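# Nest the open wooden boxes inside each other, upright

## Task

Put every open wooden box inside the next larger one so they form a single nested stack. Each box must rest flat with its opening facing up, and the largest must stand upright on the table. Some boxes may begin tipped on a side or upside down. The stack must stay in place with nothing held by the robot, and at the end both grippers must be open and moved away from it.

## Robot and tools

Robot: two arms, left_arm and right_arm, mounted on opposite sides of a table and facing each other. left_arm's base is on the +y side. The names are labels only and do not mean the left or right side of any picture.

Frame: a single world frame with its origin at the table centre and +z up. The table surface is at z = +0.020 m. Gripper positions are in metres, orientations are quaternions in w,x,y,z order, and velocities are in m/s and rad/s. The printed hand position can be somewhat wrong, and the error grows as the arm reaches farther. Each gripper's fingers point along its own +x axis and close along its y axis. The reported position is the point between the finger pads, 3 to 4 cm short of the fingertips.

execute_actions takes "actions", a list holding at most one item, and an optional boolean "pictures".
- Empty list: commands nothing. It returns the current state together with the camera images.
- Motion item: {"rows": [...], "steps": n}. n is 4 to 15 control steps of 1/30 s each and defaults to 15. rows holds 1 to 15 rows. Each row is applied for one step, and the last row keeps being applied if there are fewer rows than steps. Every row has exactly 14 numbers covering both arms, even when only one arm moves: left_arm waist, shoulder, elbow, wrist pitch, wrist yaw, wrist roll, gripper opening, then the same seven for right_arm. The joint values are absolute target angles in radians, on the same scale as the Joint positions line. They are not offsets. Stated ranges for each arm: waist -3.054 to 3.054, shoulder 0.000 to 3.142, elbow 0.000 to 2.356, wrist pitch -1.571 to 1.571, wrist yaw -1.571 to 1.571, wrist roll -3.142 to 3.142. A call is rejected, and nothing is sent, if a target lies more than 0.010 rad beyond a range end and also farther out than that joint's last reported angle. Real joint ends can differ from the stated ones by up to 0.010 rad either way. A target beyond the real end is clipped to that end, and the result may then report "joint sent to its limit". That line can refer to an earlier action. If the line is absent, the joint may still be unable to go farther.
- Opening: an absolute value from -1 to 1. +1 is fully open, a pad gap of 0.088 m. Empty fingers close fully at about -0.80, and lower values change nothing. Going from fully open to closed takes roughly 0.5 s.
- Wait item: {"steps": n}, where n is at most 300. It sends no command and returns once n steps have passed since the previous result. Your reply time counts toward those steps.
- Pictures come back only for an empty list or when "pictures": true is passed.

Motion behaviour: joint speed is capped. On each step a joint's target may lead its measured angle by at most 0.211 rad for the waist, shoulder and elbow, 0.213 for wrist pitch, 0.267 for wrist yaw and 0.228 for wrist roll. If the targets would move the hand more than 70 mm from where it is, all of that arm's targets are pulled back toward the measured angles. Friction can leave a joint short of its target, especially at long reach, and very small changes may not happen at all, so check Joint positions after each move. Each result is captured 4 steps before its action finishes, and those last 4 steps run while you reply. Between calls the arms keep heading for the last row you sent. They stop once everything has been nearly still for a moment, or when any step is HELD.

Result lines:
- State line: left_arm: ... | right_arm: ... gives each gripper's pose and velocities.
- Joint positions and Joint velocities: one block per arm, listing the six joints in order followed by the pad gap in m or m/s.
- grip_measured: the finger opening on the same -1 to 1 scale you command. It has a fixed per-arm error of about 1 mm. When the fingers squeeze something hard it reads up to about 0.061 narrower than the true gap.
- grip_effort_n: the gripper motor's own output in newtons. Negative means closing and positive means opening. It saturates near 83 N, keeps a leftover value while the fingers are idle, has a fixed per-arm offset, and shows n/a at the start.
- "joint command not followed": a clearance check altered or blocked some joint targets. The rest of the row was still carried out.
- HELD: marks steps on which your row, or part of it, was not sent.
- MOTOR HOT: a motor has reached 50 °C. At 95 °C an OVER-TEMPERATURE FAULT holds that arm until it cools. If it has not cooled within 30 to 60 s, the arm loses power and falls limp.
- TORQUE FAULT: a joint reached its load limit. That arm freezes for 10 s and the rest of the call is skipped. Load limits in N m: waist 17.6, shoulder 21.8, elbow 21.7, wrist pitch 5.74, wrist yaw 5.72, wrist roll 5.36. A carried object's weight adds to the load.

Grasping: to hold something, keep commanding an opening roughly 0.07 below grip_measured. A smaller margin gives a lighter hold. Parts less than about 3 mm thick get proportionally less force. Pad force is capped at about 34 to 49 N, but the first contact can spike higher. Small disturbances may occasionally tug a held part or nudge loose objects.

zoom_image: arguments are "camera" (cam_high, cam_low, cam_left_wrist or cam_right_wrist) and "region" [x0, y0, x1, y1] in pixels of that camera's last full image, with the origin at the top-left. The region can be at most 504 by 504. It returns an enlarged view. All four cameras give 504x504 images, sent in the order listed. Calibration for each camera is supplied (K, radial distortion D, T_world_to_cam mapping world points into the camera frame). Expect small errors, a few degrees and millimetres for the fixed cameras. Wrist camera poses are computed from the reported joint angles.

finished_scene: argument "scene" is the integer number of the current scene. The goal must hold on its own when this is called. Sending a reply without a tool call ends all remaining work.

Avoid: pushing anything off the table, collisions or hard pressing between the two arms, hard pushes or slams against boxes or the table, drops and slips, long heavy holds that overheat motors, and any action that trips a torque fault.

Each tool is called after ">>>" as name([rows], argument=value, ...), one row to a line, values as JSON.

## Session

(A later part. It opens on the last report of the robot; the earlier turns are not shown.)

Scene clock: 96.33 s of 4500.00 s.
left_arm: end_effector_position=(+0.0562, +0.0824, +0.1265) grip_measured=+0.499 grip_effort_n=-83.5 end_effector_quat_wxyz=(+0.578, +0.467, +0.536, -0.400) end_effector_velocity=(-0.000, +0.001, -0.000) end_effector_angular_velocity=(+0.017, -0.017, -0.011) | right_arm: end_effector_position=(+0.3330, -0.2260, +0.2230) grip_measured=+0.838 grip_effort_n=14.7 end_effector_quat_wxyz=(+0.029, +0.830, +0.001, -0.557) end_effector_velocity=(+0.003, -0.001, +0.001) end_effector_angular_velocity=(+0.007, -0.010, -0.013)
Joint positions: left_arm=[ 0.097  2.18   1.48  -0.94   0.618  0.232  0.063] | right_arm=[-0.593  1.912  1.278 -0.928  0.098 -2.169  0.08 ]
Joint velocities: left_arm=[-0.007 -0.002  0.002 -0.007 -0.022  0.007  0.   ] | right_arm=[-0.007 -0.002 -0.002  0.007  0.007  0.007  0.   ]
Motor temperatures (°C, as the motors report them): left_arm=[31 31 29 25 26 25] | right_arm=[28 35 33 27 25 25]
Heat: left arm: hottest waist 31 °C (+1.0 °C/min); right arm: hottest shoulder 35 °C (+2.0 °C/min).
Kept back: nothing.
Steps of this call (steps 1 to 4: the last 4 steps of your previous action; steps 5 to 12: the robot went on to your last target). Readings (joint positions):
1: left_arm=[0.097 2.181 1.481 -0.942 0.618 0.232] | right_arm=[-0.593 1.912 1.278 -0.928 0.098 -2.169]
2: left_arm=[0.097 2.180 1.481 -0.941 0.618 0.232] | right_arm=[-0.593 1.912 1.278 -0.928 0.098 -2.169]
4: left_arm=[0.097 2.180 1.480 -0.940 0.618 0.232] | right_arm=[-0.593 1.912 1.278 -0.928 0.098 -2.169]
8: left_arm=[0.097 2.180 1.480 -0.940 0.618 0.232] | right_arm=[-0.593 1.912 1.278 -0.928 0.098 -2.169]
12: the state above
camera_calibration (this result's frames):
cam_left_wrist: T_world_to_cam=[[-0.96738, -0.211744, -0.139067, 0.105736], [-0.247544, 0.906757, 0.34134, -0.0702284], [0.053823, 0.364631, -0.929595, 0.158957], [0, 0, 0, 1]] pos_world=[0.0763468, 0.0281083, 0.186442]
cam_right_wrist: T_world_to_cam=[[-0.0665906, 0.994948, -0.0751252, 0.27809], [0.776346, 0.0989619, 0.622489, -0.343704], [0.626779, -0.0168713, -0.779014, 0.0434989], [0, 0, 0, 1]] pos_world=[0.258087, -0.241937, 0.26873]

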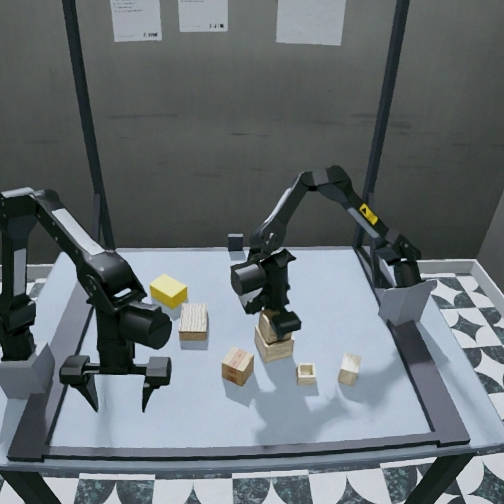

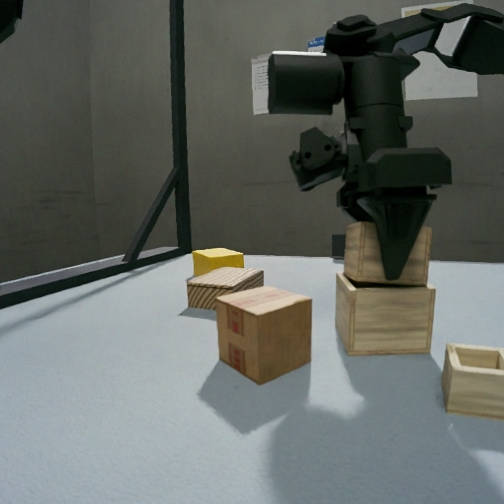

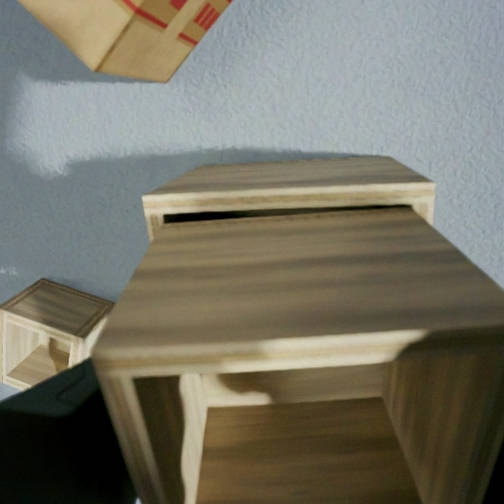

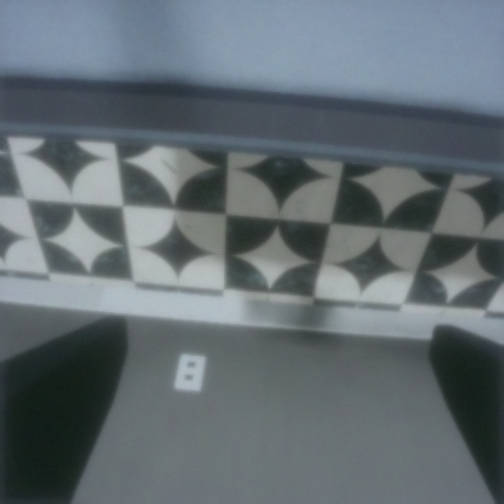

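>>> execute_actions([
  {"rows":[[0.07,2.25,1.46,-0.86,0.62,0.20,0.43,-0.593,1.912,1.278,-0.928,0.098,-2.169,0.84]],"steps":15},
])

>>> execute_actions([
  {"steps":12},
], pictures=true)

Scene clock: 96.83 s of 4500.00 s.
left_arm: end_effector_position=(+0.0637, +0.0792, +0.1222) grip_measured=+0.499 grip_effort_n=-83.5 end_effector_quat_wxyz=(+0.585, +0.454, +0.535, -0.407) end_effector_velocity=(-0.001, +0.003, -0.003) end_effector_angular_velocity=(+0.009, +0.013, +0.017) | right_arm: end_effector_position=(+0.3330, -0.2260, +0.2230) grip_measured=+0.838 grip_effort_n=15.1 end_effector_quat_wxyz=(+0.029, +0.830, +0.001, -0.557) end_effector_velocity=(-0.001, -0.006, -0.002) end_effector_angular_velocity=(-0.028, +0.008, -0.003)
Joint positions: left_arm=[ 0.106  2.198  1.471 -0.892  0.638  0.212  0.063] | right_arm=[-0.593  1.912  1.278 -0.928  0.098 -2.169  0.08 ]
Joint velocities: left_arm=[-0.002  0.007 -0.002 -0.007  0.007 -0.007 -0.   ] | right_arm=[-0.002  0.002 -0.002 -0.022  0.007 -0.007 -0.   ]
Motor temperatures (°C, as the motors report them): left_arm=[31 31 29 26 26 25] | right_arm=[28 35 33 27 25 25]
Heat: left arm: hottest waist 31 °C (+1.0 °C/min); right arm: hottest shoulder 35 °C (+2.0 °C/min).
Steps of this call (steps 1 to 4: the robot went on to your last target; steps 5 to 15: the first 11 steps of this action). Readings (joint positions):
5: left_arm=[0.097 2.182 1.478 -0.935 0.618 0.229] | right_arm=[-0.593 1.912 1.278 -0.928 0.098 -2.169]
6: left_arm=[0.097 2.185 1.475 -0.931 0.620 0.227] | right_arm=[-0.593 1.912 1.278 -0.928 0.098 -2.169]
8: left_arm=[0.100 2.188 1.471 -0.917 0.628 0.220] | right_arm=[-0.593 1.912 1.278 -0.928 0.098 -2.169]
12: left_arm=[0.106 2.196 1.471 -0.893 0.637 0.213] | right_arm=[-0.593 1.912 1.278 -0.928 0.098 -2.169]
15: the state above

Scene clock: 97.23 s of 4500.00 s.
left_arm: end_effector_position=(+0.0639, +0.0792, +0.1220) grip_measured=+0.499 grip_effort_n=-83.5 end_effector_quat_wxyz=(+0.585, +0.453, +0.535, -0.407) end_effector_velocity=(+0.002, +0.004, -0.002) end_effector_angular_velocity=(+0.020, -0.015, -0.000) | right_arm: end_effector_position=(+0.3330, -0.2260, +0.2230) grip_measured=+0.838 grip_effort_n=15.1 end_effector_quat_wxyz=(+0.029, +0.830, +0.001, -0.557) end_effector_velocity=(-0.001, -0.002, -0.002) end_effector_angular_velocity=(-0.003, +0.012, -0.011)
Joint positions: left_arm=[ 0.106  2.199  1.471 -0.891  0.64   0.212  0.063] | right_arm=[-0.593  1.912  1.278 -0.928  0.098 -2.169  0.08 ]
Joint velocities: left_arm=[-0.002  0.002 -0.002 -0.007 -0.022  0.007 -0.   ] | right_arm=[-0.002  0.002 -0.002 -0.007 -0.007  0.007 -0.   ]
Motor temperatures (°C, as the motors report them): left_arm=[31 31 29 26 26 25] | right_arm=[28 35 33 27 25 25]
Heat: left arm: hottest waist 31 °C (+1.0 °C/min); right arm: hottest shoulder 35 °C (+2.0 °C/min).
Kept back: nothing.
Steps of this call (steps 1 to 4: the last 4 steps of your previous action; steps 5 to 12: the robot went on to your last target). Readings (joint positions):
1: left_arm=[0.106 2.198 1.471 -0.892 0.638 0.212] | right_arm=[-0.593 1.912 1.278 -0.928 0.098 -2.169]
2: left_arm=[0.106 2.198 1.471 -0.892 0.638 0.212] | right_arm=[-0.593 1.912 1.278 -0.928 0.098 -2.169]
4: left_arm=[0.106 2.198 1.471 -0.892 0.639 0.212] | right_arm=[-0.593 1.912 1.278 -0.928 0.098 -2.169]
8: left_arm=[0.106 2.199 1.471 -0.892 0.640 0.212] | right_arm=[-0.593 1.912 1.278 -0.928 0.098 -2.169]
12: the state above
camera_calibration (this result's frames):
cam_left_wrist: T_world_to_cam=[[-0.966036, -0.227121, -0.12325, 0.111059], [-0.255118, 0.914131, 0.315085, -0.0607761], [0.0411038, 0.335827, -0.941027, 0.160018], [0, 0, 0, 1]] pos_world=[0.0852041, 0.0270427, 0.183419]
cam_right_wrist: T_world_to_cam=[[-0.0665906, 0.994948, -0.0751252, 0.27809], [0.776346, 0.0989619, 0.622489, -0.343704], [0.626779, -0.0168713, -0.779014, 0.0434989], [0, 0, 0, 1]] pos_world=[0.258087, -0.241937, 0.26873]

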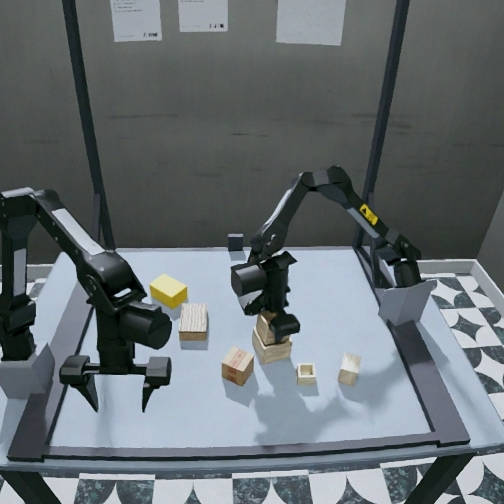

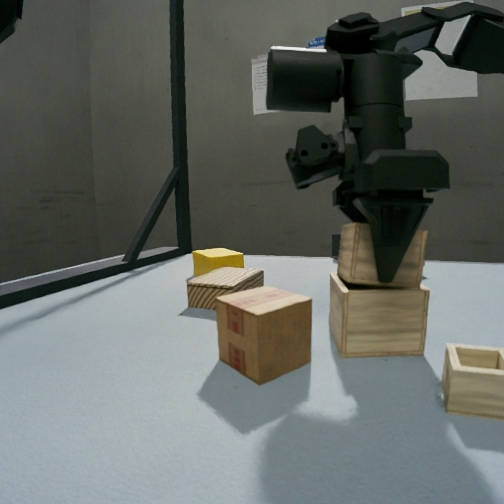

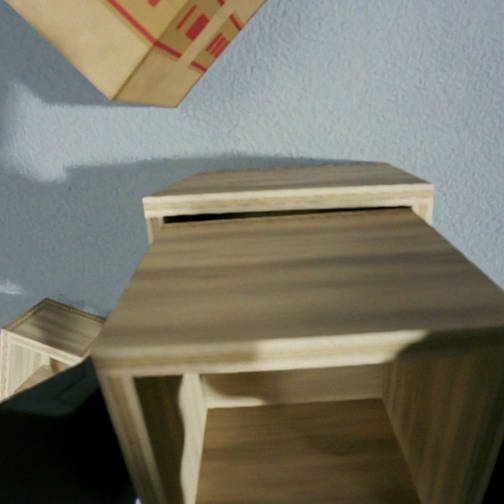

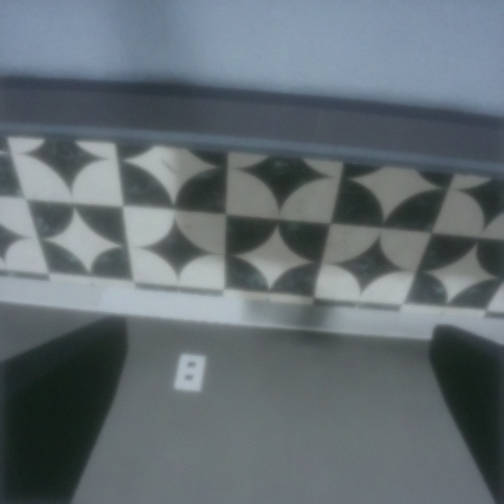

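>>> execute_actions([
  {"rows":[[0.10,2.17,1.44,-0.91,0.62,0.21,0.43,-0.593,1.912,1.278,-0.928,0.098,-2.169,0.84]],"steps":15},
])

>>> execute_actions([
  {"rows":[[0.08,2.23,1.42,-0.83,0.62,0.21,0.43,-0.593,1.912,1.278,-0.928,0.098,-2.169,0.84]],"steps":15},
])

>>> execute_actions([
  {"steps":10},
], pictures=true)

Scene clock: 98.07 s of 4500.00 s.
left_arm: end_effector_position=(+0.0609, +0.0831, +0.1257) grip_measured=+0.499 grip_effort_n=-83.5 end_effector_quat_wxyz=(+0.587, +0.456, +0.535, -0.401) end_effector_velocity=(-0.007, +0.007, -0.000) end_effector_angular_velocity=(+0.015, +0.017, +0.023) | right_arm: end_effector_position=(+0.3330, -0.2260, +0.2230) grip_measured=+0.838 grip_effort_n=14.7 end_effector_quat_wxyz=(+0.029, +0.830, +0.001, -0.557) end_effector_velocity=(-0.002, -0.002, +0.001) end_effector_angular_velocity=(-0.006, +0.008, +0.019)
Joint positions: left_arm=[ 0.107  2.177  1.456 -0.9    0.627  0.209  0.063] | right_arm=[-0.593  1.912  1.278 -0.928  0.098 -2.169  0.08 ]
Joint velocities: left_arm=[-0.002 -0.017 -0.022 -0.022  0.007 -0.007 -0.   ] | right_arm=[-0.002 -0.007 -0.002 -0.007 -0.007 -0.022 -0.   ]
Motor temperatures (°C, as the motors report them): left_arm=[31 31 29 26 26 25] | right_arm=[28 35 33 27 25 25]
Heat: left arm: hottest waist 31 °C (+1.0 °C/min); right arm: hottest shoulder 35 °C (+2.0 °C/min).
Steps of this call (steps 1 to 14: the robot went on to your last target; steps 15 to 25: the first 11 steps of this action). Readings (joint positions):
15: left_arm=[0.107 2.194 1.469 -0.891 0.640 0.212] | right_arm=[-0.593 1.912 1.278 -0.928 0.098 -2.169]
16: left_arm=[0.107 2.189 1.466 -0.888 0.640 0.211] | right_arm=[-0.593 1.912 1.278 -0.928 0.098 -2.169]
18: left_arm=[0.107 2.184 1.463 -0.887 0.636 0.209] | right_arm=[-0.593 1.912 1.278 -0.928 0.098 -2.169]
22: left_arm=[0.107 2.179 1.458 -0.897 0.629 0.209] | right_arm=[-0.593 1.912 1.278 -0.928 0.098 -2.169]
25: the state above

Scene clock: 98.57 s of 4500.00 s.
left_arm: end_effector_position=(+0.0661, +0.0824, +0.1225) grip_measured=+0.499 grip_effort_n=-83.5 end_effector_quat_wxyz=(+0.590, +0.452, +0.528, -0.410) end_effector_velocity=(+0.006, +0.002, -0.002) end_effector_angular_velocity=(+0.004, -0.023, -0.009) | right_arm: end_effector_position=(+0.3330, -0.2260, +0.2230) grip_measured=+0.838 grip_effort_n=15.1 end_effector_quat_wxyz=(+0.029, +0.830, +0.001, -0.557) end_effector_velocity=(-0.003, -0.001, -0.001) end_effector_angular_velocity=(+0.003, +0.023, +0.006)
Joint positions: left_arm=[ 0.113  2.182  1.436 -0.855  0.638  0.21   0.063] | right_arm=[-0.593  1.912  1.278 -0.928  0.098 -2.169  0.08 ]
Joint velocities: left_arm=[ 0.002  0.002 -0.012  0.022 -0.022  0.007  0.   ] | right_arm=[-0.002 -0.002 -0.002 -0.007 -0.022 -0.007 -0.   ]
Motor temperatures (°C, as the motors report them): left_arm=[31 31 29 26 26 25] | right_arm=[28 35 33 27 25 25]
Heat: left arm: hottest waist 31 °C (+1.0 °C/min); right arm: hottest shoulder 35 °C (+2.0 °C/min).
Steps of this call (steps 1 to 4: the last 4 steps of your previous action; steps 5 to 15: the first 11 steps of this action). Readings (joint positions):
5: left_arm=[0.107 2.176 1.452 -0.899 0.627 0.209] | right_arm=[-0.593 1.912 1.278 -0.928 0.098 -2.169]
6: left_arm=[0.107 2.177 1.448 -0.892 0.627 0.209] | right_arm=[-0.593 1.912 1.278 -0.928 0.098 -2.169]
8: left_arm=[0.108 2.177 1.441 -0.879 0.631 0.210] | right_arm=[-0.593 1.912 1.278 -0.928 0.098 -2.169]
12: left_arm=[0.112 2.181 1.437 -0.860 0.637 0.210] | right_arm=[-0.593 1.912 1.278 -0.928 0.098 -2.169]
15: the state above

Scene clock: 98.90 s of 4500.00 s.
left_arm: end_effector_position=(+0.0666, +0.0822, +0.1223) grip_measured=+0.499 grip_effort_n=-83.5 end_effector_quat_wxyz=(+0.590, +0.452, +0.528, -0.411) end_effector_velocity=(-0.003, +0.001, -0.001) end_effector_angular_velocity=(+0.001, +0.010, +0.025) | right_arm: end_effector_position=(+0.3330, -0.2260, +0.2230) grip_measured=+0.838 grip_effort_n=15.1 end_effector_quat_wxyz=(+0.029, +0.830, +0.001, -0.557) end_effector_velocity=(-0.002, -0.003, -0.000) end_effector_angular_velocity=(-0.004, +0.010, +0.004)
Joint positions: left_arm=[ 0.114  2.183  1.435 -0.852  0.639  0.21   0.063] | right_arm=[-0.593  1.912  1.278 -0.928  0.098 -2.169  0.08 ]
Joint velocities: left_arm=[-0.002 -0.002 -0.002 -0.007  0.007 -0.022 -0.   ] | right_arm=[-0.002 -0.007 -0.007 -0.007 -0.007 -0.007 -0.   ]
Motor temperatures (°C, as the motors report them): left_arm=[31 31 29 26 26 25] | right_arm=[28 35 33 27 25 25]
Heat: left arm: hottest waist 31 °C (+1.0 °C/min); right arm: hottest shoulder 35 °C (+2.0 °C/min).
Kept back: nothing.
Steps of this call (steps 1 to 4: the last 4 steps of your previous action; steps 5 to 10: the robot went on to your last target). Readings (joint positions):
1: left_arm=[0.113 2.182 1.436 -0.854 0.638 0.210] | right_arm=[-0.593 1.912 1.278 -0.928 0.098 -2.169]
2: left_arm=[0.114 2.182 1.436 -0.853 0.638 0.210] | right_arm=[-0.593 1.912 1.278 -0.928 0.098 -2.169]
4: left_arm=[0.114 2.182 1.436 -0.853 0.638 0.210] | right_arm=[-0.593 1.912 1.278 -0.928 0.098 -2.169]
8: left_arm=[0.114 2.183 1.435 -0.852 0.639 0.210] | right_arm=[-0.593 1.912 1.278 -0.928 0.098 -2.169]
10: the state above
camera_calibration (this result's frames):
cam_left_wrist: T_world_to_cam=[[-0.965954, -0.22451, -0.128558, 0.114809], [-0.253485, 0.920702, 0.296736, -0.0612916], [0.051743, 0.319221, -0.946267, 0.160518], [0, 0, 0, 1]] pos_world=[0.0870585, 0.0309663, 0.18484]
cam_right_wrist: T_world_to_cam=[[-0.0665906, 0.994948, -0.0751252, 0.27809], [0.776346, 0.0989619, 0.622489, -0.343704], [0.626779, -0.0168713, -0.779014, 0.0434989], [0, 0, 0, 1]] pos_world=[0.258087, -0.241937, 0.26873]

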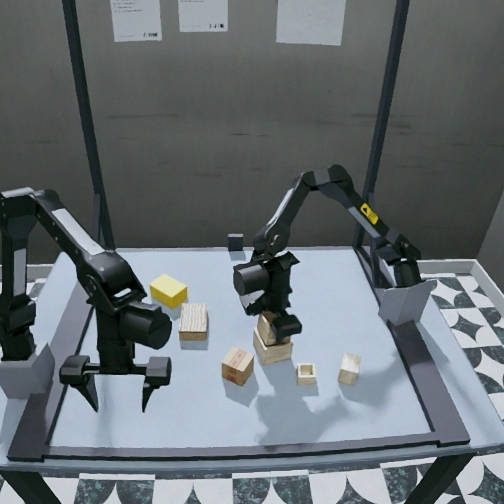

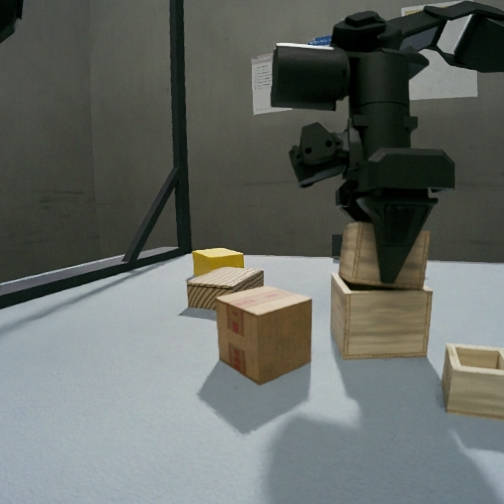

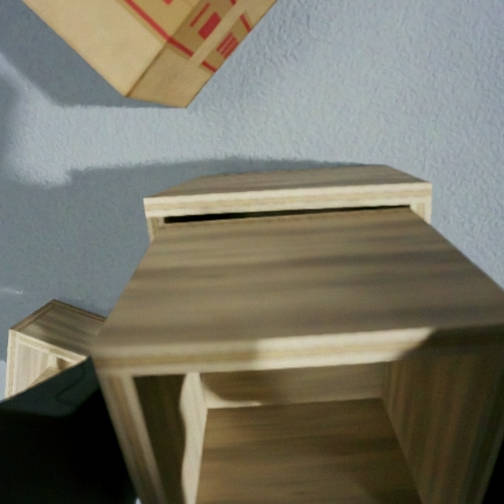

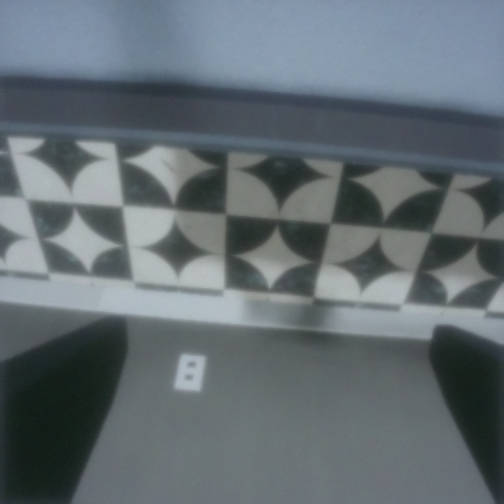

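>>> execute_actions([
  {"rows":[[0.114,2.175,1.435,-0.852,0.639,0.21,0.53,-0.593,1.912,1.278,-0.928,0.098,-2.169,0.84]],"steps":15},
])

>>> execute_actions([
  {"steps":10},
], pictures=true)

Scene clock: 99.43 s of 4500.00 s.
left_arm: end_effector_position=(+0.0653, +0.0809, +0.1251) grip_measured=+0.527 grip_effort_n=-11.9 end_effector_quat_wxyz=(+0.591, +0.449, +0.526, -0.415) end_effector_velocity=(-0.001, -0.003, +0.002) end_effector_angular_velocity=(-0.007, -0.012, -0.005) | right_arm: end_effector_position=(+0.3330, -0.2260, +0.2230) grip_measured=+0.838 grip_effort_n=15.1 end_effector_quat_wxyz=(+0.029, +0.830, +0.001, -0.557) end_effector_velocity=(-0.001, -0.000, +0.001) end_effector_angular_velocity=(-0.006, +0.008, +0.019)
Joint positions: left_arm=[ 0.117  2.175  1.435 -0.853  0.645  0.211  0.065] | right_arm=[-0.593  1.912  1.278 -0.928  0.098 -2.169  0.08 ]
Joint velocities: left_arm=[-0.002 -0.007  0.002  0.007 -0.007 -0.007  0.001] | right_arm=[-0.002 -0.002  0.002 -0.007 -0.007 -0.022 -0.   ]
Motor temperatures (°C, as the motors report them): left_arm=[31 31 29 26 26 25] | right_arm=[28 35 33 27 25 25]
Heat: left arm: hottest waist 31 °C (+1.0 °C/min); right arm: hottest shoulder 35 °C (+2.0 °C/min).
Steps of this call (steps 1 to 5: the robot went on to your last target; steps 6 to 16: the first 11 steps of this action). Readings (joint positions):
6: left_arm=[0.115 2.180 1.435 -0.852 0.640 0.210] | right_arm=[-0.593 1.912 1.278 -0.928 0.098 -2.169]
7: left_arm=[0.116 2.178 1.435 -0.852 0.643 0.210] | right_arm=[-0.593 1.912 1.278 -0.928 0.098 -2.169]
9: left_arm=[0.117 2.177 1.435 -0.852 0.645 0.211] | right_arm=[-0.593 1.912 1.278 -0.928 0.098 -2.169]
13: left_arm=[0.117 2.176 1.435 -0.853 0.645 0.211] | right_arm=[-0.593 1.912 1.278 -0.928 0.098 -2.169]
16: the state above

Scene clock: 99.77 s of 4500.00 s.
left_arm: end_effector_position=(+0.0653, +0.0809, +0.1251) grip_measured=+0.531 grip_effort_n=-6.7 end_effector_quat_wxyz=(+0.591, +0.449, +0.526, -0.415) end_effector_velocity=(-0.000, +0.005, -0.000) end_effector_angular_velocity=(+0.025, -0.011, +0.021) | right_arm: end_effector_position=(+0.3330, -0.2260, +0.2230) grip_measured=+0.838 grip_effort_n=15.6 end_effector_quat_wxyz=(+0.029, +0.830, +0.001, -0.557) end_effector_velocity=(-0.001, -0.002, -0.000) end_effector_angular_velocity=(-0.010, +0.011, +0.017)
Joint positions: left_arm=[ 0.117  2.175  1.435 -0.853  0.645  0.211  0.065] | right_arm=[-0.593  1.912  1.278 -0.928  0.098 -2.169  0.08 ]
Joint velocities: left_arm=[-0.002 -0.002 -0.002 -0.022 -0.022 -0.007  0.   ] | right_arm=[-0.002 -0.002 -0.002 -0.007 -0.007 -0.022 -0.   ]
Motor temperatures (°C, as the motors report them): left_arm=[31 31 29 26 26 25] | right_arm=[28 35 33 27 25 25]
Heat: left arm: hottest waist 31 °C (+1.0 °C/min); right arm: hottest shoulder 35 °C (+2.0 °C/min).
Kept back: nothing.
Steps of this call (steps 1 to 4: the last 4 steps of your previous action; steps 5 to 10: the robot went on to your last target). Readings (joint positions):
1: left_arm=[0.117 2.175 1.435 -0.853 0.645 0.211] | right_arm=[-0.593 1.912 1.278 -0.928 0.098 -2.169]
2: left_arm=[0.117 2.175 1.435 -0.853 0.645 0.211] | right_arm=[-0.593 1.912 1.278 -0.928 0.098 -2.169]
4: left_arm=[0.117 2.175 1.435 -0.853 0.645 0.211] | right_arm=[-0.593 1.912 1.278 -0.928 0.098 -2.169]
8: left_arm=[0.117 2.175 1.435 -0.853 0.645 0.211] | right_arm=[-0.593 1.912 1.278 -0.928 0.098 -2.169]
10: the state above
camera_calibration (this result's frames):
cam_left_wrist: T_world_to_cam=[[-0.966869, -0.222781, -0.124629, 0.113007], [-0.2502, 0.923877, 0.28957, -0.0608798], [0.0506311, 0.311159, -0.949008, 0.164653], [0, 0, 0, 1]] pos_world=[0.0856944, 0.0301879, 0.18797]
cam_right_wrist: T_world_to_cam=[[-0.0665906, 0.994948, -0.0751252, 0.27809], [0.776346, 0.0989619, 0.622489, -0.343704], [0.626779, -0.0168713, -0.779014, 0.0434989], [0, 0, 0, 1]] pos_world=[0.258087, -0.241937, 0.26873]

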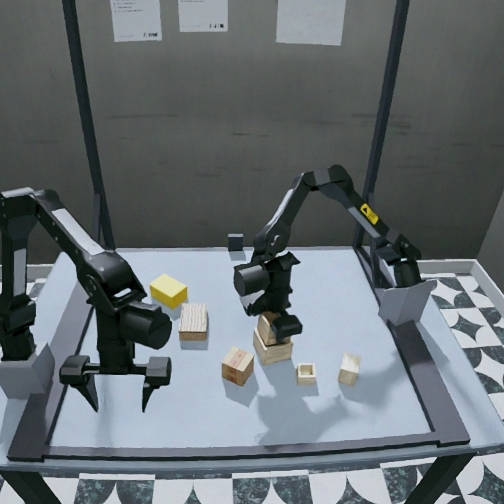

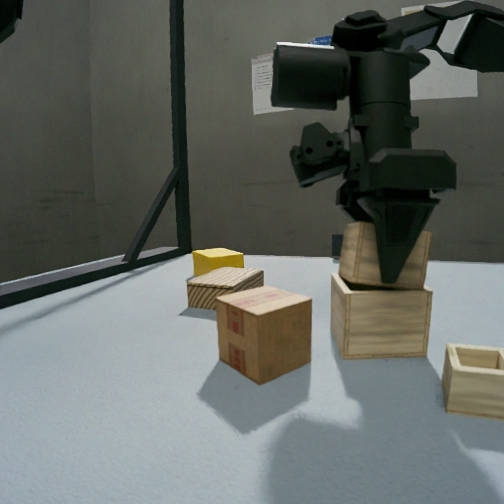

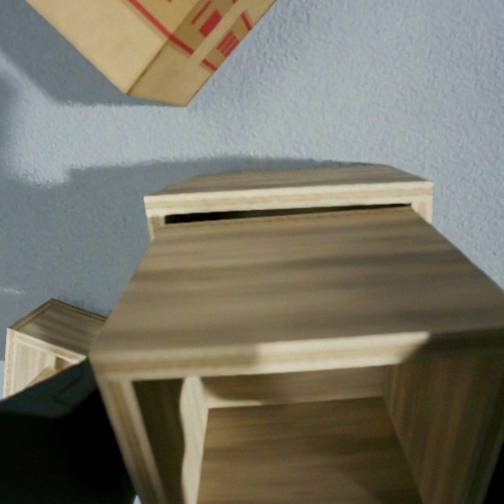

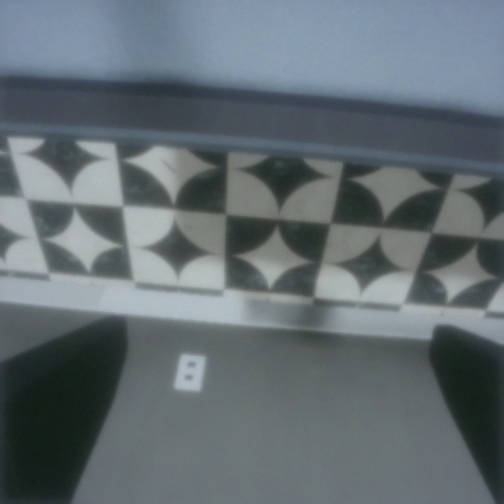

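>>> execute_actions([
  {"rows":[[0.10,2.10,1.43,-0.92,0.63,0.21,0.65,-0.593,1.912,1.278,-0.928,0.098,-2.169,0.84]],"steps":15},
])

>>> execute_actions([
  {"steps":10},
], pictures=true)

Scene clock: 100.33 s of 4500.00 s.
left_arm: end_effector_position=(+0.0449, +0.0823, +0.1361) grip_measured=+0.640 grip_effort_n=15.1 end_effector_quat_wxyz=(+0.586, +0.459, +0.526, -0.412) end_effector_velocity=(-0.002, +0.007, +0.001) end_effector_angular_velocity=(+0.030, -0.008, +0.042) | right_arm: end_effector_position=(+0.3330, -0.2260, +0.2230) grip_measured=+0.838 grip_effort_n=15.1 end_effector_quat_wxyz=(+0.029, +0.830, +0.001, -0.557) end_effector_velocity=(-0.002, -0.002, +0.001) end_effector_angular_velocity=(-0.006, +0.008, +0.019)
Joint positions: left_arm=[ 0.099  2.115  1.432 -0.914  0.633  0.211  0.07 ] | right_arm=[-0.593  1.912  1.278 -0.928  0.098 -2.169  0.08 ]
Joint velocities: left_arm=[-0.002 -0.007 -0.002 -0.037 -0.022 -0.022  0.002] | right_arm=[-0.002 -0.007 -0.002 -0.007 -0.007 -0.022 -0.   ]
Motor temperatures (°C, as the motors report them): left_arm=[31 31 29 26 26 25] | right_arm=[28 35 33 27 25 25]
Heat: left arm: hottest waist 31 °C (+1.0 °C/min); right arm: hottest shoulder 35 °C (+2.0 °C/min).
Steps of this call (steps 1 to 6: the robot went on to your last target; steps 7 to 17: the first 11 steps of this action). Readings (joint positions):
7: left_arm=[0.117 2.170 1.435 -0.856 0.643 0.211] | right_arm=[-0.593 1.912 1.278 -0.928 0.098 -2.169]
8: left_arm=[0.116 2.163 1.435 -0.870 0.638 0.211] | right_arm=[-0.593 1.912 1.278 -0.928 0.098 -2.169]
10: left_arm=[0.110 2.148 1.432 -0.895 0.634 0.211] | right_arm=[-0.593 1.912 1.278 -0.928 0.098 -2.169]
14: left_arm=[0.100 2.120 1.432 -0.909 0.633 0.211] | right_arm=[-0.593 1.912 1.278 -0.928 0.098 -2.169]
17: the state above

Scene clock: 100.67 s of 4500.00 s.
left_arm: end_effector_position=(+0.0446, +0.0829, +0.1361) grip_measured=+0.647 grip_effort_n=15.6 end_effector_quat_wxyz=(+0.586, +0.458, +0.527, -0.411) end_effector_velocity=(+0.000, +0.001, -0.001) end_effector_angular_velocity=(+0.009, -0.003, +0.011) | right_arm: end_effector_position=(+0.3330, -0.2260, +0.2230) grip_measured=+0.838 grip_effort_n=15.1 end_effector_quat_wxyz=(+0.029, +0.830, +0.001, -0.557) end_effector_velocity=(-0.001, -0.002, -0.000) end_effector_angular_velocity=(+0.001, +0.010, -0.010)
Joint positions: left_arm=[ 0.099  2.115  1.432 -0.918  0.633  0.211  0.071] | right_arm=[-0.593  1.912  1.278 -0.928  0.098 -2.169  0.08 ]
Joint velocities: left_arm=[-0.002  0.002  0.002 -0.007 -0.007 -0.007 -0.   ] | right_arm=[-0.002 -0.002 -0.002 -0.007 -0.007  0.007  0.   ]
Motor temperatures (°C, as the motors report them): left_arm=[31 31 29 26 26 25] | right_arm=[28 35 33 27 25 25]
Heat: left arm: hottest waist 31 °C (+1.0 °C/min); right arm: hottest shoulder 35 °C (+2.0 °C/min).
Kept back: nothing.
Steps of this call (steps 1 to 4: the last 4 steps of your previous action; steps 5 to 10: the robot went on to your last target). Readings (joint positions):
1: left_arm=[0.099 2.115 1.432 -0.915 0.633 0.211] | right_arm=[-0.593 1.912 1.278 -0.928 0.098 -2.169]
2: left_arm=[0.099 2.115 1.432 -0.916 0.633 0.211] | right_arm=[-0.593 1.912 1.278 -0.928 0.098 -2.169]
4: left_arm=[0.099 2.115 1.432 -0.917 0.633 0.211] | right_arm=[-0.593 1.912 1.278 -0.928 0.098 -2.169]
8: left_arm=[0.099 2.115 1.432 -0.918 0.633 0.211] | right_arm=[-0.593 1.912 1.278 -0.928 0.098 -2.169]
10: the state above
camera_calibration (this result's frames):
cam_left_wrist: T_world_to_cam=[[-0.968186, -0.212231, -0.132566, 0.0950812], [-0.24375, 0.919685, 0.307841, -0.0734711], [0.056585, 0.330361, -0.942157, 0.172724], [0, 0, 0, 1]] pos_world=[0.0643741, 0.0306881, 0.197956]
cam_right_wrist: T_world_to_cam=[[-0.0665906, 0.994948, -0.0751252, 0.27809], [0.776346, 0.0989619, 0.622489, -0.343704], [0.626779, -0.0168713, -0.779014, 0.0434989], [0, 0, 0, 1]] pos_world=[0.258087, -0.241937, 0.26873]

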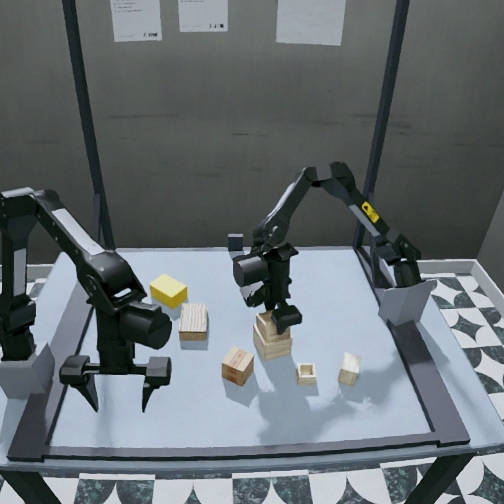

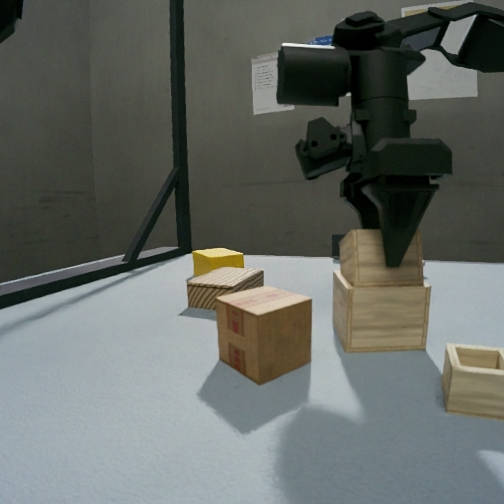

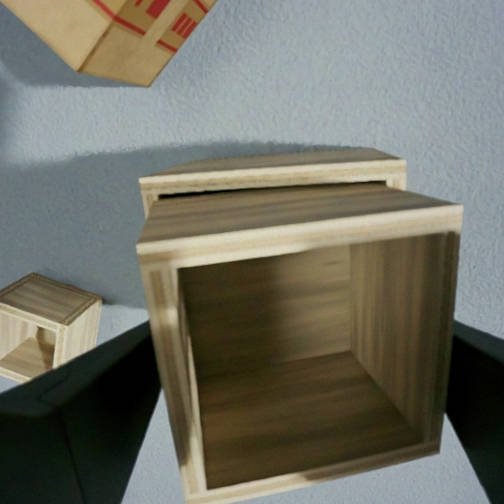

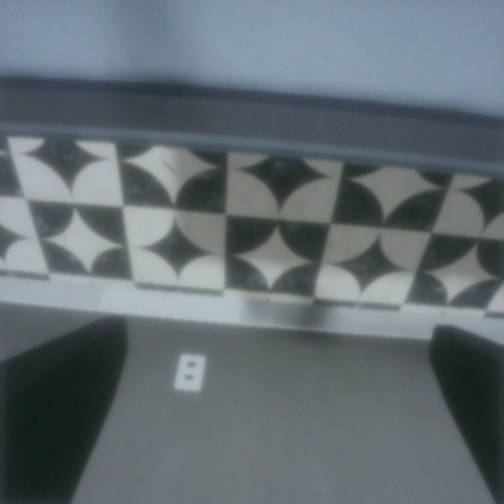

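>>> zoom_image(camera="cam_high", region=[220,280,340,380])

>>> zoom_image(camera="cam_low", region=[300,200,460,360])

Region (220, 280, 340, 380) of cam_high's 504x504 image, scaled by 4.200, with more detail than that image has.

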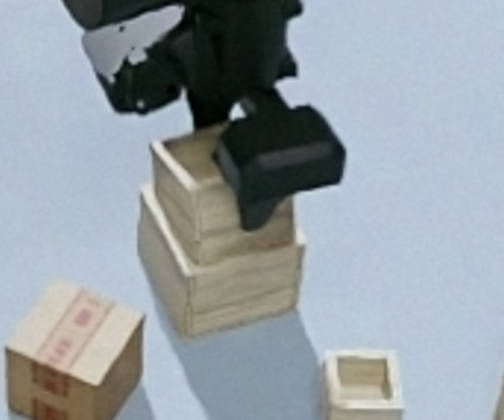

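Region (300, 200, 460, 360) of cam_low's 504x504 image, scaled by 3.150, with more detail than that image has.

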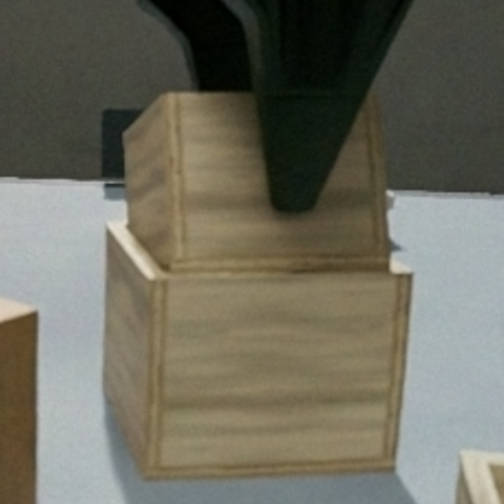

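>>> execute_actions([
  {"rows":[[0.02,2.115,1.432,-0.918,0.633,0.16,0.65,-0.593,1.912,1.278,-0.928,0.098,-2.169,0.84]],"steps":15},
])

>>> execute_actions([
  {"steps":10},
], pictures=true)

Scene clock: 101.27 s of 4500.00 s.
left_arm: end_effector_position=(+0.0332, +0.0817, +0.1244) grip_measured=+0.648 grip_effort_n=7.2 end_effector_quat_wxyz=(+0.582, +0.468, +0.533, -0.398) end_effector_velocity=(-0.003, +0.006, -0.002) end_effector_angular_velocity=(+0.023, +0.003, +0.034) | right_arm: end_effector_position=(+0.3330, -0.2260, +0.2230) grip_measured=+0.838 grip_effort_n=15.1 end_effector_quat_wxyz=(+0.029, +0.830, +0.001, -0.557) end_effector_velocity=(-0.003, -0.004, +0.001) end_effector_angular_velocity=(-0.012, +0.015, +0.002)
Joint positions: left_arm=[ 0.051  2.114  1.433 -0.918  0.613  0.168  0.071] | right_arm=[-0.593  1.912  1.278 -0.928  0.098 -2.169  0.08 ]
Joint velocities: left_arm=[-0.007 -0.002 -0.007 -0.022 -0.007 -0.022  0.   ] | right_arm=[-0.002 -0.007 -0.002 -0.022 -0.007 -0.007 -0.   ]
Motor temperatures (°C, as the motors report them): left_arm=[31 31 29 26 26 25] | right_arm=[28 35 33 27 25 25]
Heat: left arm: hottest waist 31 °C (+1.0 °C/min); right arm: hottest shoulder 35 °C (+2.0 °C/min).
Steps of this call (steps 1 to 7: the robot went on to your last target; steps 8 to 18: the first 11 steps of this action). Readings (joint positions):
8: left_arm=[0.097 2.114 1.432 -0.918 0.632 0.206] | right_arm=[-0.593 1.912 1.278 -0.928 0.098 -2.169]
9: left_arm=[0.090 2.114 1.432 -0.918 0.624 0.195] | right_arm=[-0.593 1.912 1.278 -0.928 0.098 -2.169]
11: left_arm=[0.069 2.114 1.432 -0.918 0.622 0.181] | right_arm=[-0.593 1.912 1.278 -0.928 0.098 -2.169]
15: left_arm=[0.051 2.114 1.433 -0.918 0.613 0.169] | right_arm=[-0.593 1.912 1.278 -0.928 0.098 -2.169]
18: the state above

Scene clock: 101.60 s of 4500.00 s.
left_arm: end_effector_position=(+0.0332, +0.0816, +0.1245) grip_measured=+0.648 grip_effort_n=7.2 end_effector_quat_wxyz=(+0.582, +0.467, +0.533, -0.398) end_effector_velocity=(+0.000, -0.000, -0.000) end_effector_angular_velocity=(+0.000, -0.008, -0.014) | right_arm: end_effector_position=(+0.3330, -0.2260, +0.2230) grip_measured=+0.838 grip_effort_n=15.1 end_effector_quat_wxyz=(+0.029, +0.830, +0.001, -0.557) end_effector_velocity=(-0.001, -0.002, -0.000) end_effector_angular_velocity=(-0.004, +0.010, +0.004)
Joint positions: left_arm=[ 0.051  2.114  1.433 -0.918  0.613  0.166  0.071] | right_arm=[-0.593  1.912  1.278 -0.928  0.098 -2.169  0.08 ]
Joint velocities: left_arm=[-0.002 -0.002 -0.002  0.007 -0.007  0.007 -0.   ] | right_arm=[-0.002 -0.002 -0.002 -0.007 -0.007 -0.007 -0.   ]
Motor temperatures (°C, as the motors report them): left_arm=[31 32 29 26 26 25] | right_arm=[28 35 33 27 25 25]
Heat: left arm: hottest shoulder 32 °C (+2.0 °C/min); right arm: hottest shoulder 35 °C (+2.0 °C/min).
Kept back: nothing.
Steps of this call (steps 1 to 4: the last 4 steps of your previous action; steps 5 to 10: the robot went on to your last target). Readings (joint positions):
1: left_arm=[0.051 2.114 1.433 -0.918 0.613 0.167] | right_arm=[-0.593 1.912 1.278 -0.928 0.098 -2.169]
2: left_arm=[0.051 2.114 1.433 -0.918 0.613 0.167] | right_arm=[-0.593 1.912 1.278 -0.928 0.098 -2.169]
4: left_arm=[0.051 2.114 1.433 -0.918 0.613 0.166] | right_arm=[-0.593 1.912 1.278 -0.928 0.098 -2.169]
8: left_arm=[0.051 2.114 1.433 -0.918 0.613 0.166] | right_arm=[-0.593 1.912 1.278 -0.928 0.098 -2.169]
10: the state above
camera_calibration (this result's frames):
cam_left_wrist: T_world_to_cam=[[-0.965214, -0.21576, -0.147682, 0.0843355], [-0.254096, 0.907192, 0.335319, -0.0735067], [0.0616277, 0.36118, -0.930457, 0.158735], [0, 0, 0, 1]] pos_world=[0.0529416, 0.0275489, 0.1848]
cam_right_wrist: T_world_to_cam=[[-0.0665906, 0.994948, -0.0751252, 0.27809], [0.776346, 0.0989619, 0.622489, -0.343704], [0.626779, -0.0168713, -0.779014, 0.0434989], [0, 0, 0, 1]] pos_world=[0.258087, -0.241937, 0.26873]

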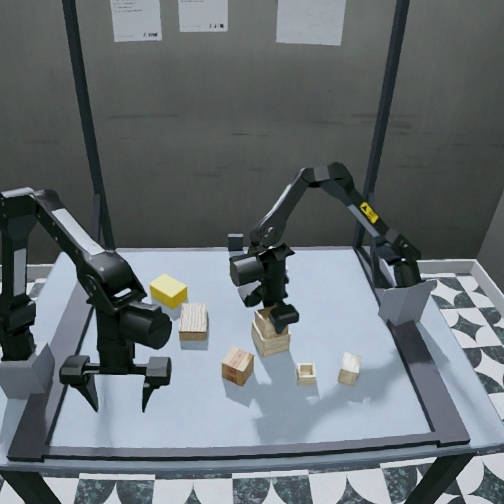

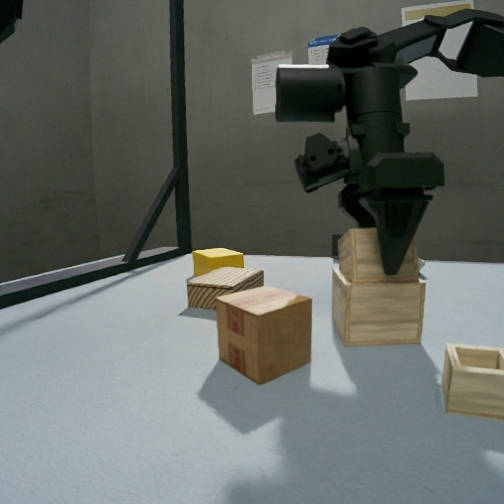

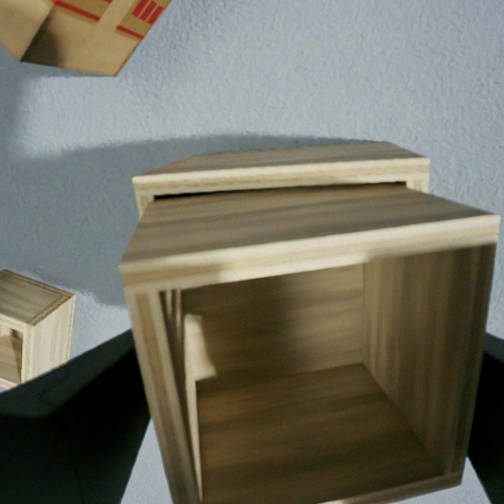

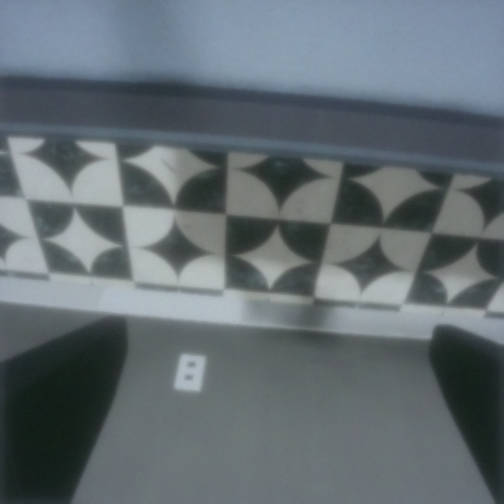

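>>> execute_actions([
  {"rows":[[0.065,2.114,1.432,-0.918,0.625,0.166,0.43,-0.593,1.912,1.278,-0.928,0.098,-2.169,0.84]],"steps":15},
])

>>> execute_actions([
  {"rows":[[0.065,2.05,1.45,-0.99,0.625,0.166,0.43,-0.593,1.912,1.278,-0.928,0.098,-2.169,0.84]],"steps":15},
])

>>> execute_actions([
  {"steps":10},
], pictures=true)

Scene clock: 102.13 s of 4500.00 s.
left_arm: end_effector_position=(+0.0342, +0.0814, +0.1264) grip_measured=+0.574 grip_effort_n=-83.5 end_effector_quat_wxyz=(+0.584, +0.461, +0.536, -0.400) end_effector_velocity=(+0.001, -0.000, -0.001) end_effector_angular_velocity=(-0.007, +0.005, +0.007) | right_arm: end_effector_position=(+0.3330, -0.2260, +0.2230) grip_measured=+0.838 grip_effort_n=14.7 end_effector_quat_wxyz=(+0.029, +0.830, +0.001, -0.557) end_effector_velocity=(-0.001, -0.006, -0.002) end_effector_angular_velocity=(-0.022, +0.008, -0.017)
Joint positions: left_arm=[ 0.059  2.114  1.433 -0.918  0.623  0.165  0.067] | right_arm=[-0.593  1.912  1.278 -0.928  0.098 -2.169  0.08 ]
Joint velocities: left_arm=[ 0.002  0.002 -0.002  0.007  0.007 -0.007 -0.   ] | right_arm=[-0.002  0.002 -0.002 -0.022  0.007  0.007 -0.   ]
Motor temperatures (°C, as the motors report them): left_arm=[31 32 29 26 26 25] | right_arm=[28 35 33 27 25 25]
Heat: left arm: hottest shoulder 32 °C (+2.0 °C/min); right arm: hottest shoulder 35 °C (+2.0 °C/min).
Steps of this call (steps 1 to 5: the robot went on to your last target; steps 6 to 16: the first 11 steps of this action). Readings (joint positions):
6: left_arm=[0.052 2.114 1.433 -0.918 0.613 0.166] | right_arm=[-0.593 1.912 1.278 -0.928 0.098 -2.169]
7: left_arm=[0.054 2.114 1.433 -0.918 0.615 0.165] | right_arm=[-0.593 1.912 1.278 -0.928 0.098 -2.169]
9: left_arm=[0.058 2.114 1.433 -0.918 0.621 0.165] | right_arm=[-0.593 1.912 1.278 -0.928 0.098 -2.169]
13: left_arm=[0.059 2.114 1.433 -0.918 0.623 0.165] | right_arm=[-0.593 1.912 1.278 -0.928 0.098 -2.169]
16: the state above

Scene clock: 102.63 s of 4500.00 s.
left_arm: end_effector_position=(+0.0194, +0.0832, +0.1406) grip_measured=+0.574 grip_effort_n=-83.5 end_effector_quat_wxyz=(+0.583, +0.460, +0.539, -0.397) end_effector_velocity=(-0.006, +0.005, +0.003) end_effector_angular_velocity=(+0.019, +0.001, +0.020) | right_arm: end_effector_position=(+0.3330, -0.2260, +0.2230) grip_measured=+0.838 grip_effort_n=15.1 end_effector_quat_wxyz=(+0.029, +0.830, +0.001, -0.557) end_effector_velocity=(-0.001, -0.004, +0.000) end_effector_angular_velocity=(-0.003, +0.010, -0.001)
Joint positions: left_arm=[ 0.06   2.066  1.442 -0.984  0.624  0.165  0.067] | right_arm=[-0.593  1.912  1.278 -0.928  0.098 -2.169  0.08 ]
Joint velocities: left_arm=[-0.002 -0.017 -0.002 -0.037 -0.007 -0.007 -0.   ] | right_arm=[-0.007 -0.007 -0.007 -0.007 -0.007 -0.007 -0.   ]
Motor temperatures (°C, as the motors report them): left_arm=[31 32 29 26 26 25] | right_arm=[28 35 33 27 25 25]
Heat: left arm: hottest shoulder 32 °C (+2.0 °C/min); right arm: hottest shoulder 35 °C (+2.0 °C/min).
Steps of this call (steps 1 to 4: the last 4 steps of your previous action; steps 5 to 15: the first 11 steps of this action). Readings (joint positions):
5: left_arm=[0.060 2.111 1.434 -0.921 0.624 0.165] | right_arm=[-0.593 1.912 1.278 -0.928 0.098 -2.169]
6: left_arm=[0.060 2.107 1.435 -0.937 0.624 0.165] | right_arm=[-0.593 1.912 1.278 -0.928 0.098 -2.169]
8: left_arm=[0.060 2.095 1.435 -0.966 0.624 0.165] | right_arm=[-0.593 1.912 1.278 -0.928 0.098 -2.169]
12: left_arm=[0.060 2.072 1.440 -0.979 0.624 0.165] | right_arm=[-0.593 1.912 1.278 -0.928 0.098 -2.169]
15: the state above

Scene clock: 102.97 s of 4500.00 s.
left_arm: end_effector_position=(+0.0190, +0.0840, +0.1406) grip_measured=+0.574 grip_effort_n=-83.5 end_effector_quat_wxyz=(+0.582, +0.460, +0.541, -0.396) end_effector_velocity=(-0.003, +0.001, -0.001) end_effector_angular_velocity=(+0.004, +0.010, -0.004) | right_arm: end_effector_position=(+0.3330, -0.2260, +0.2230) grip_measured=+0.838 grip_effort_n=15.1 end_effector_quat_wxyz=(+0.029, +0.830, +0.001, -0.557) end_effector_velocity=(-0.001, -0.002, -0.000) end_effector_angular_velocity=(+0.001, +0.010, -0.010)
Joint positions: left_arm=[ 0.06   2.066  1.442 -0.988  0.624  0.165  0.067] | right_arm=[-0.593  1.912  1.278 -0.928  0.098 -2.169  0.08 ]
Joint velocities: left_arm=[-0.002 -0.002 -0.002 -0.007  0.007  0.007 -0.   ] | right_arm=[-0.002 -0.002 -0.002 -0.007 -0.007  0.007 -0.   ]
Motor temperatures (°C, as the motors report them): left_arm=[31 32 29 26 26 25] | right_arm=[28 36 33 27 25 25]
Heat: left arm: hottest shoulder 32 °C (+2.0 °C/min); right arm: hottest shoulder 36 °C (+3.0 °C/min).
Kept back: nothing.
Steps of this call (steps 1 to 4: the last 4 steps of your previous action; steps 5 to 10: the robot went on to your last target). Readings (joint positions):
1: left_arm=[0.060 2.066 1.442 -0.985 0.624 0.165] | right_arm=[-0.593 1.912 1.278 -0.928 0.098 -2.169]
2: left_arm=[0.060 2.066 1.442 -0.986 0.624 0.165] | right_arm=[-0.593 1.912 1.278 -0.928 0.098 -2.169]
4: left_arm=[0.060 2.066 1.442 -0.987 0.624 0.165] | right_arm=[-0.593 1.912 1.278 -0.928 0.098 -2.169]
8: left_arm=[0.060 2.066 1.442 -0.988 0.624 0.165] | right_arm=[-0.593 1.912 1.278 -0.928 0.098 -2.169]
10: the state above
camera_calibration (this result's frames):
cam_left_wrist: T_world_to_cam=[[-0.963079, -0.232399, -0.135902, 0.0732457], [-0.265585, 0.902798, 0.338261, -0.0845653], [0.0440804, 0.361865, -0.931188, 0.174139], [0, 0, 0, 1]] pos_world=[0.040406, 0.0303526, 0.200716]
cam_right_wrist: T_world_to_cam=[[-0.0665906, 0.994948, -0.0751252, 0.27809], [0.776346, 0.0989619, 0.622489, -0.343704], [0.626779, -0.0168713, -0.779014, 0.0434989], [0, 0, 0, 1]] pos_world=[0.258087, -0.241937, 0.26873]

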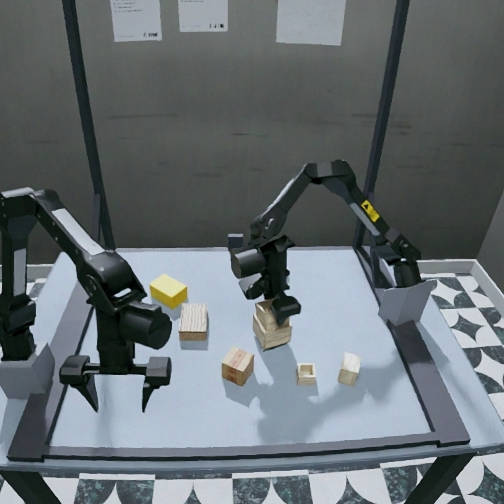

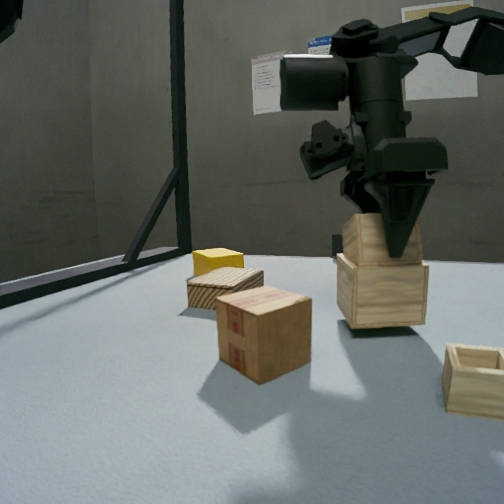

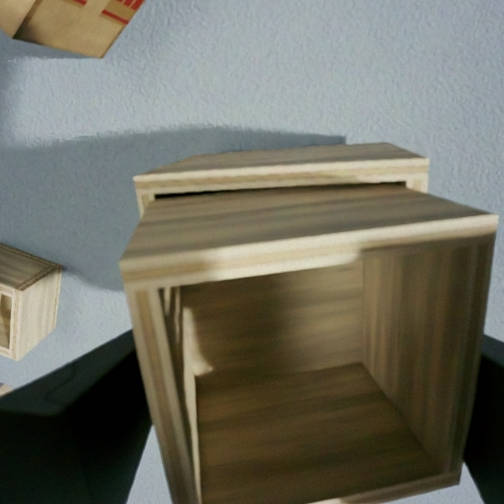

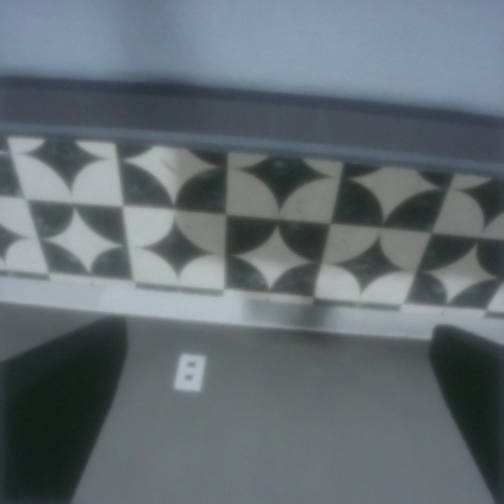

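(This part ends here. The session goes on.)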